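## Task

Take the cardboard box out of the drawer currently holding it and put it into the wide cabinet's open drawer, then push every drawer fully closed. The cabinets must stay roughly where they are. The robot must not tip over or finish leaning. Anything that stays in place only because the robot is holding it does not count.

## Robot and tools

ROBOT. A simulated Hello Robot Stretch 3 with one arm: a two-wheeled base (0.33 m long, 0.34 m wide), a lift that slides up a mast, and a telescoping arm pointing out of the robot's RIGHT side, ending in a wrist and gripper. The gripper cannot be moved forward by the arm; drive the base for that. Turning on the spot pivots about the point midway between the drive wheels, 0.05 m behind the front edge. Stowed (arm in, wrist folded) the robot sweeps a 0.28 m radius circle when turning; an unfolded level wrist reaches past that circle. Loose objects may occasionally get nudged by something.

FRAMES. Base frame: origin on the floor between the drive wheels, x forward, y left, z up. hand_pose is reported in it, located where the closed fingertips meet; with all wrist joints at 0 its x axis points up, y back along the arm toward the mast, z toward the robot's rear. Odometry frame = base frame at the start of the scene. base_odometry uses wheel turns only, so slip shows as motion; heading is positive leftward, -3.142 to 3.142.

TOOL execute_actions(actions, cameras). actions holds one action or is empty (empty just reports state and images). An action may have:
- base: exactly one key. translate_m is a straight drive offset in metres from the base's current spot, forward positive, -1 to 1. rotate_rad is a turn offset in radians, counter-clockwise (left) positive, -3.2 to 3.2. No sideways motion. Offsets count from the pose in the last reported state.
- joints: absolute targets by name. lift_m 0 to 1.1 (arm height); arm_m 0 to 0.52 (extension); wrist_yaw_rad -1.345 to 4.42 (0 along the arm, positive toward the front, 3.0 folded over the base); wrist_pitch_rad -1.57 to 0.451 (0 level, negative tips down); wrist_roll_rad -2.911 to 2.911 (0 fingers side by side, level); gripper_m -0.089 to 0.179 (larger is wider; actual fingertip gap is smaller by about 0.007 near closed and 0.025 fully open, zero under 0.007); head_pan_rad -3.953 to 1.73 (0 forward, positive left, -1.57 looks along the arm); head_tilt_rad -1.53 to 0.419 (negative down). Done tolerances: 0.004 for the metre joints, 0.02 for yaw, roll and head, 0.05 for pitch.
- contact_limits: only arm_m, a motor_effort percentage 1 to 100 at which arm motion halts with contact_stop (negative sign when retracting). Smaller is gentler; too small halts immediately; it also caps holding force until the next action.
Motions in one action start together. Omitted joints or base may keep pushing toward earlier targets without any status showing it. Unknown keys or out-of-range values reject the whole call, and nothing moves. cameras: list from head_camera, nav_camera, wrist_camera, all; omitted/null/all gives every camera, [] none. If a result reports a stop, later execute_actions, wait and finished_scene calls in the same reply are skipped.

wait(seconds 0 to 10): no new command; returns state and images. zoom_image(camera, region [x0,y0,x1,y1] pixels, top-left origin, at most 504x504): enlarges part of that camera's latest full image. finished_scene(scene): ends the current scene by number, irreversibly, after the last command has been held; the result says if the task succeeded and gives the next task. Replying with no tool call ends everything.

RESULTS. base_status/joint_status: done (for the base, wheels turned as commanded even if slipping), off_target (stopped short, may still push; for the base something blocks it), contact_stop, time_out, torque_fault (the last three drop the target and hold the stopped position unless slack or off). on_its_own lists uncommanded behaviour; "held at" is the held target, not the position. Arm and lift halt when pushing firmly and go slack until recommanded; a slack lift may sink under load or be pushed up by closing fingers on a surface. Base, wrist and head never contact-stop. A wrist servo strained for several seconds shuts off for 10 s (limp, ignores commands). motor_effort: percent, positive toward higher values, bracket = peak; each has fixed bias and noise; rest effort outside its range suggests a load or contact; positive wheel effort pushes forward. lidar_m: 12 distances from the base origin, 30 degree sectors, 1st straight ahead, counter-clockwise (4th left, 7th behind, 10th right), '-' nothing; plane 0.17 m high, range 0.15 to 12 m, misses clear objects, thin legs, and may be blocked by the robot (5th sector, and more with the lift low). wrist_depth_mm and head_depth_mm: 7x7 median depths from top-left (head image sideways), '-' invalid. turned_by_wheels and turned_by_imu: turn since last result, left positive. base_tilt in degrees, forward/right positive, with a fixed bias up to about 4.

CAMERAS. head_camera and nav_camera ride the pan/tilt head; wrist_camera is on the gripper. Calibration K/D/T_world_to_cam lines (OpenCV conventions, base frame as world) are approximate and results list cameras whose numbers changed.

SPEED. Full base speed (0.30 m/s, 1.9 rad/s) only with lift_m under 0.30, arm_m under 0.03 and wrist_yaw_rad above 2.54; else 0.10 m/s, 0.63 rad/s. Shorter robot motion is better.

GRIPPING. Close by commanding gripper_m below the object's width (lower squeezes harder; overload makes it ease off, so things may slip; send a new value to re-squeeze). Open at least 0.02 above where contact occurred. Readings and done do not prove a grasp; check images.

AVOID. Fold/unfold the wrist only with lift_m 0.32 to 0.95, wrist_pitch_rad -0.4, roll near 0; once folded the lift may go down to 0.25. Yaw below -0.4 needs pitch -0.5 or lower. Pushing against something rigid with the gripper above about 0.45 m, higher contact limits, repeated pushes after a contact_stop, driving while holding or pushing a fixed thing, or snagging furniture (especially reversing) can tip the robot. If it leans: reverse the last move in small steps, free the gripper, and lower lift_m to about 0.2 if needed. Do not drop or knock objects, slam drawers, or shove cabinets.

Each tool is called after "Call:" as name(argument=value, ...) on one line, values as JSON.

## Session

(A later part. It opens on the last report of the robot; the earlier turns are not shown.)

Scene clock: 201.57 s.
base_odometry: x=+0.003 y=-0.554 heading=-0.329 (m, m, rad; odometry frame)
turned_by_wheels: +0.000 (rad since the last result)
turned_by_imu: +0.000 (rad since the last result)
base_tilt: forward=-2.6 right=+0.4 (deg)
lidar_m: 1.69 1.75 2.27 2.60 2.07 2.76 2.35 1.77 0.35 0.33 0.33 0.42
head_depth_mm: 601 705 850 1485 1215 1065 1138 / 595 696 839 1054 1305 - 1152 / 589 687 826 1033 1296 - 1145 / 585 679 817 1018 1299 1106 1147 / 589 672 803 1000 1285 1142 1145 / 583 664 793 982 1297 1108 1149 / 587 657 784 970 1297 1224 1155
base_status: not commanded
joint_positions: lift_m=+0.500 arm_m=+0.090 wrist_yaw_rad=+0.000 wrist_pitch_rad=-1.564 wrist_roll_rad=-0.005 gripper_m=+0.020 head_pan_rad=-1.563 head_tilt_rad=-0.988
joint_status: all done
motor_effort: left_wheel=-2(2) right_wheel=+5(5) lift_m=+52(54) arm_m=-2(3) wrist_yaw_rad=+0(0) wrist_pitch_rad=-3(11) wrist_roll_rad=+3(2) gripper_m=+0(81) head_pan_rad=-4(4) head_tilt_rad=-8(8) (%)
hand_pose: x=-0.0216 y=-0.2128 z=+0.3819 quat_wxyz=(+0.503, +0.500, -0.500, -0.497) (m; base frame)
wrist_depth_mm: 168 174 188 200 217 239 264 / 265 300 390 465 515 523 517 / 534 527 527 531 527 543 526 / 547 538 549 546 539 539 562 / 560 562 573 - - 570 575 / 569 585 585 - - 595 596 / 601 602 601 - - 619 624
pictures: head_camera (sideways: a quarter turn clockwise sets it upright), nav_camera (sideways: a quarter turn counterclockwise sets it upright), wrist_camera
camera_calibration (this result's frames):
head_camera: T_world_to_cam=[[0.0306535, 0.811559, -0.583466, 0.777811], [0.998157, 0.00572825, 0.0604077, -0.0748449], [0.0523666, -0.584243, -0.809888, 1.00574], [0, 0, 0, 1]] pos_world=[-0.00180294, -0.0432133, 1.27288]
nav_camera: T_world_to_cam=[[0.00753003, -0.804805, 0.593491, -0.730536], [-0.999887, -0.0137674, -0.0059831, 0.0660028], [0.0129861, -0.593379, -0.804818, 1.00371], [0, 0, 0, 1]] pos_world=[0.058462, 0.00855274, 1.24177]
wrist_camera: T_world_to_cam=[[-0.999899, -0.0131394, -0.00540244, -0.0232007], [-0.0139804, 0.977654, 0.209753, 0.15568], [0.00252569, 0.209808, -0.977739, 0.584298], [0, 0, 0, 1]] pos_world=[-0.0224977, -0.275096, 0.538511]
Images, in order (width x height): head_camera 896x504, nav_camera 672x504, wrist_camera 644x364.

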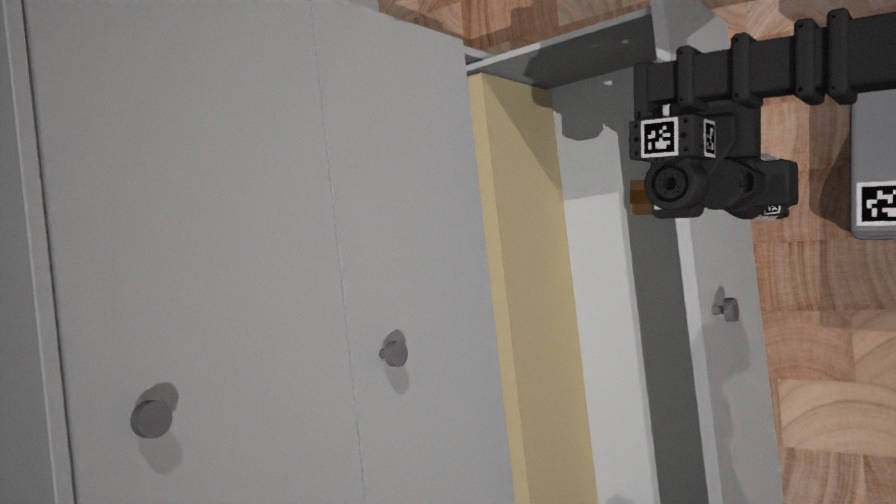

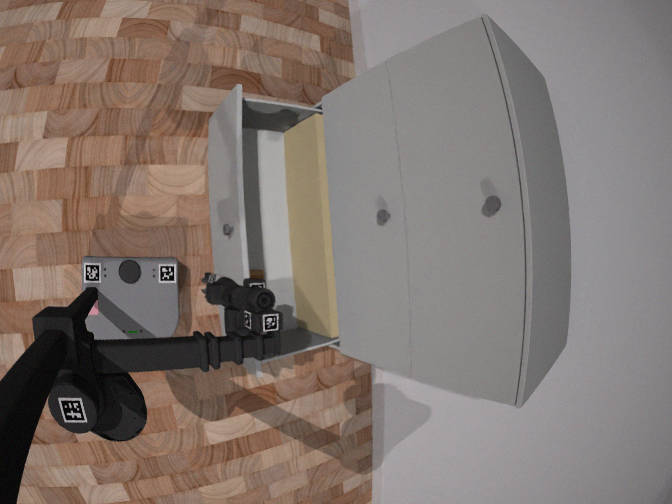

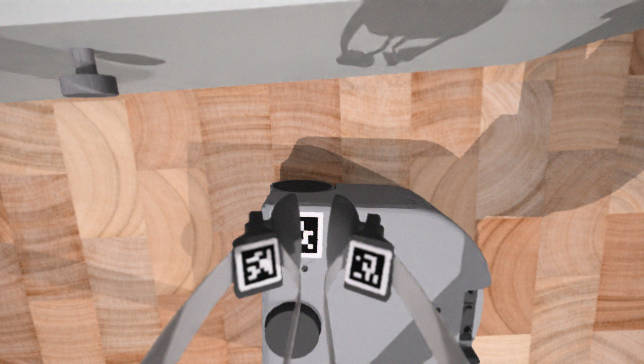

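Call:
execute_actions(actions=[{"joints": {"lift_m": 0.16, "head_tilt_rad": -1.15}}], cameras=["head_camera", "nav_camera"])

Call:
execute_actions(actions=[{"joints": {"arm_m": 0.48}, "contact_limits": {"arm_m": 25}}], cameras=["head_camera", "nav_camera"])

Scene clock: 209.73 s.
base_odometry: x=+0.003 y=-0.554 heading=-0.329 (m, m, rad; odometry frame)
turned_by_wheels: +0.000 (rad since the last result)
turned_by_imu: +0.000 (rad since the last result)
base_tilt: forward=-2.6 right=+0.4 (deg)
lidar_m: 1.69 1.75 2.27 2.60 2.07 2.77 2.35 1.77 0.35 0.33 0.33 0.42
head_depth_mm: 660 800 1133 1385 1145 1196 - / 652 788 999 1307 1191 1211 - / 644 777 980 1324 1140 - - / 637 767 964 1319 1209 1227 1119 / 629 756 949 1285 1160 1218 1131 / 623 744 934 1254 1274 1217 1135 / 616 736 917 1235 1291 1223 1140
base_status: not commanded
joint_positions: lift_m=+0.160 arm_m=+0.090 wrist_yaw_rad=+0.000 wrist_pitch_rad=-1.564 wrist_roll_rad=-0.005 gripper_m=+0.020 head_pan_rad=-1.563 head_tilt_rad=-1.136
joint_status: all done
motor_effort: left_wheel=-2(3) right_wheel=+4(5) lift_m=+26(47) arm_m=-2(2) wrist_yaw_rad=+0(0) wrist_pitch_rad=-2(3) wrist_roll_rad=+2(2) gripper_m=+0(0) head_pan_rad=-4(3) head_tilt_rad=-9(31) (%)
hand_pose: x=-0.0216 y=-0.2128 z=+0.0428 quat_wxyz=(+0.503, +0.500, -0.500, -0.497) (m; base frame)
wrist_depth_mm: 183 183 183 183 184 184 187 / 188 187 189 188 190 191 191 / 193 193 195 198 196 195 195 / 199 200 201 201 203 202 204 / 206 207 208 208 210 209 210 / 213 214 - - 214 216 217 / 221 222 - - - - 222
pictures: head_camera (sideways: a quarter turn clockwise sets it upright), nav_camera (sideways: a quarter turn counterclockwise sets it upright)
camera_calibration (this result's frames):
head_camera: T_world_to_cam=[[0.030067, 0.888752, -0.457401, 0.613591], [0.998225, -0.00316097, 0.0594759, -0.0736207], [0.0514135, -0.458377, -0.88727, 1.10633], [0, 0, 0, 1]] pos_world=[-0.00183899, -0.0384484, 1.26664]
nav_camera: T_world_to_cam=[[0.00812826, -0.883548, 0.46827, -0.567413], [-0.999895, -0.0128188, -0.00683072, 0.0671051], [0.0120379, -0.468165, -0.883559, 1.10607], [0, 0, 0, 1]] pos_world=[0.0583953, 0.0173464, 1.24344]
Images, in order (width x height): head_camera 896x504, nav_camera 672x504.

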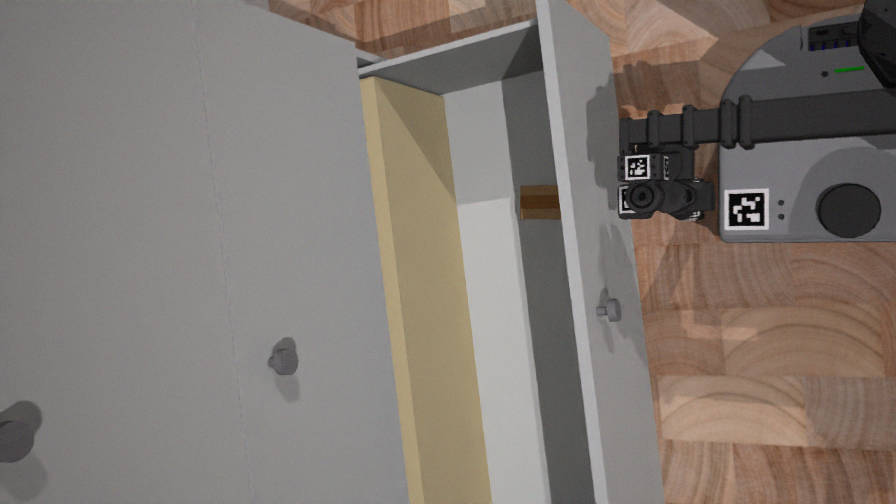

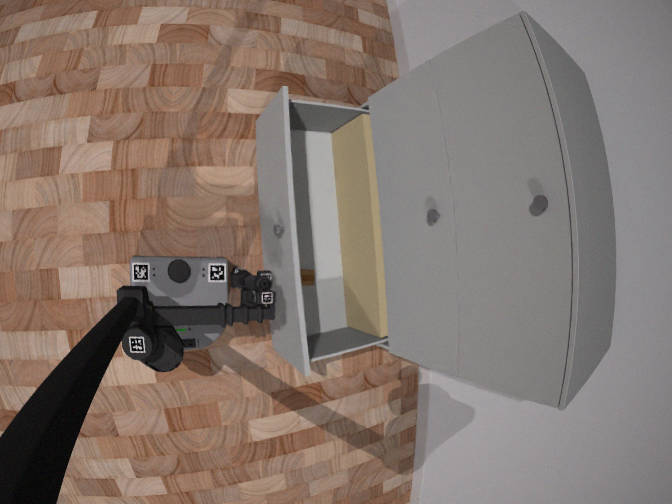

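Scene clock: 213.77 s.
base_odometry: x=+0.003 y=-0.554 heading=-0.329 (m, m, rad; odometry frame)
turned_by_wheels: +0.000 (rad since the last result)
turned_by_imu: -0.003 (rad since the last result)
base_tilt: forward=-2.6 right=+0.4 (deg)
lidar_m: 1.69 1.75 2.26 2.61 2.07 2.76 2.35 1.78 0.69 0.65 0.65 0.83
head_depth_mm: 662 805 1102 1424 1300 1198 - / 655 795 1004 1368 1315 1210 - / 645 779 985 1380 1319 1231 - / 637 769 966 1299 1327 1228 1123 / 631 757 952 1276 1333 1225 1127 / 625 746 937 1243 1337 1228 1133 / 615 738 918 1219 1351 1233 1140
base_status: not commanded
joint_positions: lift_m=+0.160 arm_m=+0.438 wrist_yaw_rad=+0.007 wrist_pitch_rad=-1.579 wrist_roll_rad=-0.019 gripper_m=+0.020 head_pan_rad=-1.564 head_tilt_rad=-1.139
joint_status: arm_m contact_stop (moved +0.348 of +0.390)
on_its_own: arm_m is slack since a contact_stop, until your next command for it (your +0.480 is given up)
motor_effort: left_wheel=+0(7) right_wheel=-2(26) lift_m=+25(25) arm_m=+1(30) wrist_yaw_rad=-6(20) wrist_pitch_rad=+4(10) wrist_roll_rad=+9(22) gripper_m=+1(0) head_pan_rad=-4(5) head_tilt_rad=-7(9) (%)
contact_limits: arm_m 25 (drawing in: default 23, maximum 38; extending or still: default 33, maximum 54)
hand_pose: x=-0.0218 y=-0.5571 z=+0.0431 quat_wxyz=(+0.504, +0.508, -0.491, -0.496) (m; base frame)
wrist_depth_mm: 109 106 112 119 127 137 183 / 186 187 187 188 188 187 188 / 192 193 193 192 194 195 196 / 199 200 200 199 201 201 202 / 207 206 206 208 209 210 212 / 214 214 216 218 214 218 217 / 223 222 225 225 226 226 227
pictures: head_camera (sideways: a quarter turn clockwise sets it upright), nav_camera (sideways: a quarter turn counterclockwise sets it upright)
camera_calibration (this result's frames):
head_camera: T_world_to_cam=[[0.0304947, 0.890034, -0.454873, 0.610295], [0.998224, -0.00382077, 0.0594452, -0.0735804], [0.0511703, -0.455878, -0.88857, 1.10802], [0, 0, 0, 1]] pos_world=[-0.0018586, -0.0383441, 1.26653]
nav_camera: T_world_to_cam=[[0.0077033, -0.88488, 0.465756, -0.564135], [-0.999901, -0.0123078, -0.00684558, 0.0671244], [0.0117899, -0.465657, -0.884887, 1.1078], [0, 0, 0, 1]] pos_world=[0.0584026, 0.0174868, 1.24348]
Images, in order (width x height): head_camera 896x504, nav_camera 672x504.

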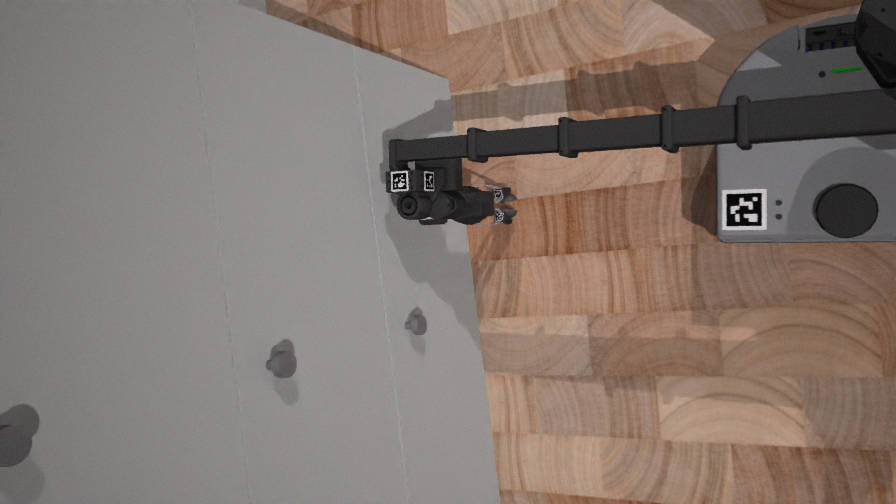

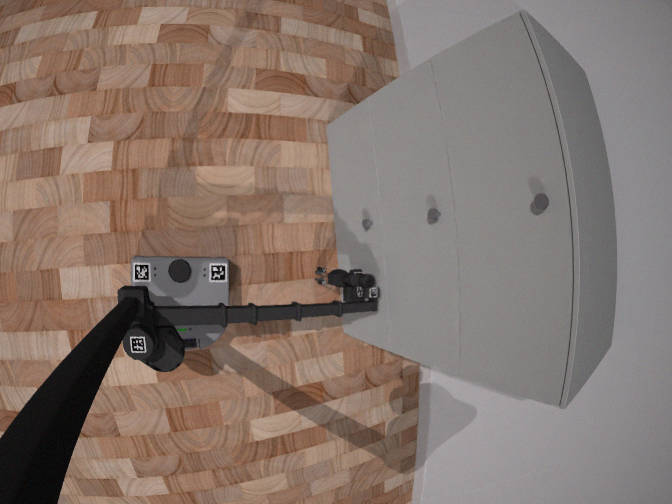

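Closed. Back off and check the dark cabinet.

Call:
execute_actions(actions=[{"joints": {"arm_m": 0.38, "head_pan_rad": -3.0, "head_tilt_rad": -0.35}}], cameras=["head_camera", "nav_camera"])

Scene clock: 217.73 s.
base_odometry: x=+0.003 y=-0.554 heading=-0.329 (m, m, rad; odometry frame)
turned_by_wheels: +0.000 (rad since the last result)
turned_by_imu: +0.000 (rad since the last result)
base_tilt: forward=-2.6 right=+0.5 (deg)
lidar_m: 1.69 1.75 2.26 2.61 2.07 2.76 2.35 1.77 0.69 0.64 0.65 0.83
head_depth_mm: 2670 2821 2996 3147 2727 2001 1578 / 2705 2864 3009 3132 2756 2012 1582 / 2726 2867 3047 3196 2780 2022 1588 / 2757 2934 3070 2544 2610 2031 1606 / 2815 2922 3106 2544 2600 2050 1601 / 2801 2942 3138 3291 2845 2074 1618 / 2766 2804 2787 2800 2631 2075 1634
base_status: not commanded
joint_positions: lift_m=+0.160 arm_m=+0.380 wrist_yaw_rad=+0.002 wrist_pitch_rad=-1.571 wrist_roll_rad=-0.007 gripper_m=+0.020 head_pan_rad=-2.993 head_tilt_rad=-0.360
joint_status: all done
motor_effort: left_wheel=+1(1) right_wheel=+0(2) lift_m=+25(26) arm_m=-2(2) wrist_yaw_rad=-1(5) wrist_pitch_rad=+1(4) wrist_roll_rad=+3(8) gripper_m=+0(0) head_pan_rad=-5(52) head_tilt_rad=+7(57) (%)
hand_pose: x=-0.0217 y=-0.5010 z=+0.0429 quat_wxyz=(+0.502, +0.502, -0.497, -0.498) (m; base frame)
wrist_depth_mm: 182 182 182 182 182 185 183 / 187 186 187 189 187 190 188 / 194 193 194 194 195 195 195 / 199 200 202 201 203 201 200 / 205 207 206 207 209 210 210 / 214 216 217 218 215 218 218 / 220 222 224 224 225 225 223
pictures: head_camera (sideways: a quarter turn clockwise sets it upright), nav_camera (sideways: a quarter turn counterclockwise sets it upright)
camera_calibration (this result's frames):
head_camera: T_world_to_cam=[[0.315588, 0.0101005, -0.948842, 1.2524], [0.181632, -0.982097, 0.0499571, -0.0563051], [-0.93135, -0.188106, -0.311773, 0.363725], [0, 0, 0, 1]] pos_world=[-0.0462601, 0.000472091, 1.30454]
nav_camera: T_world_to_cam=[[-0.298921, -0.0462626, 0.953156, -1.19756], [-0.156693, 0.987647, -0.00120402, 0.0546405], [-0.941325, -0.149712, -0.302478, 0.356011], [0, 0, 0, 1]] pos_world=[-0.0142928, -0.0560686, 1.24922]
Images, in order (width x height): head_camera 896x504, nav_camera 672x504.

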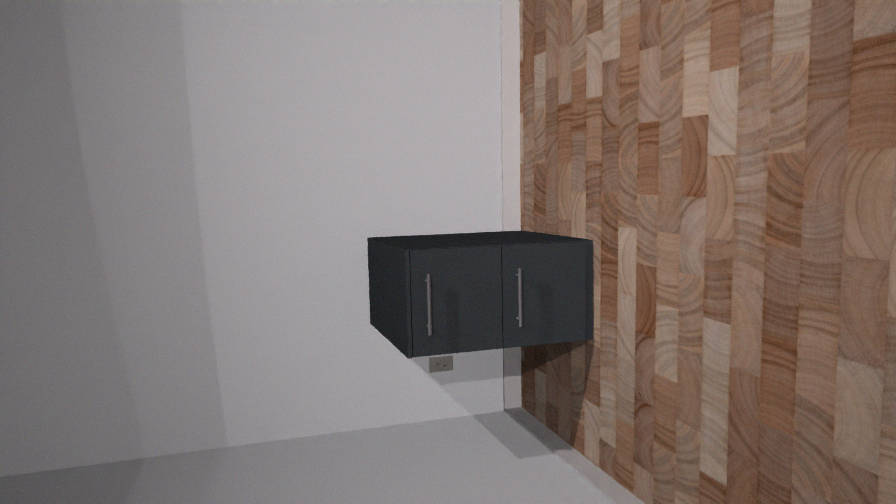

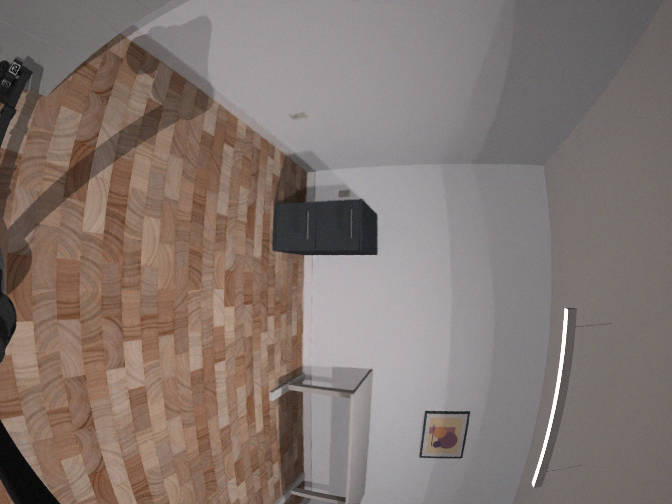

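Call:
finished_scene(scene=2)

The scene is finished: the task was done.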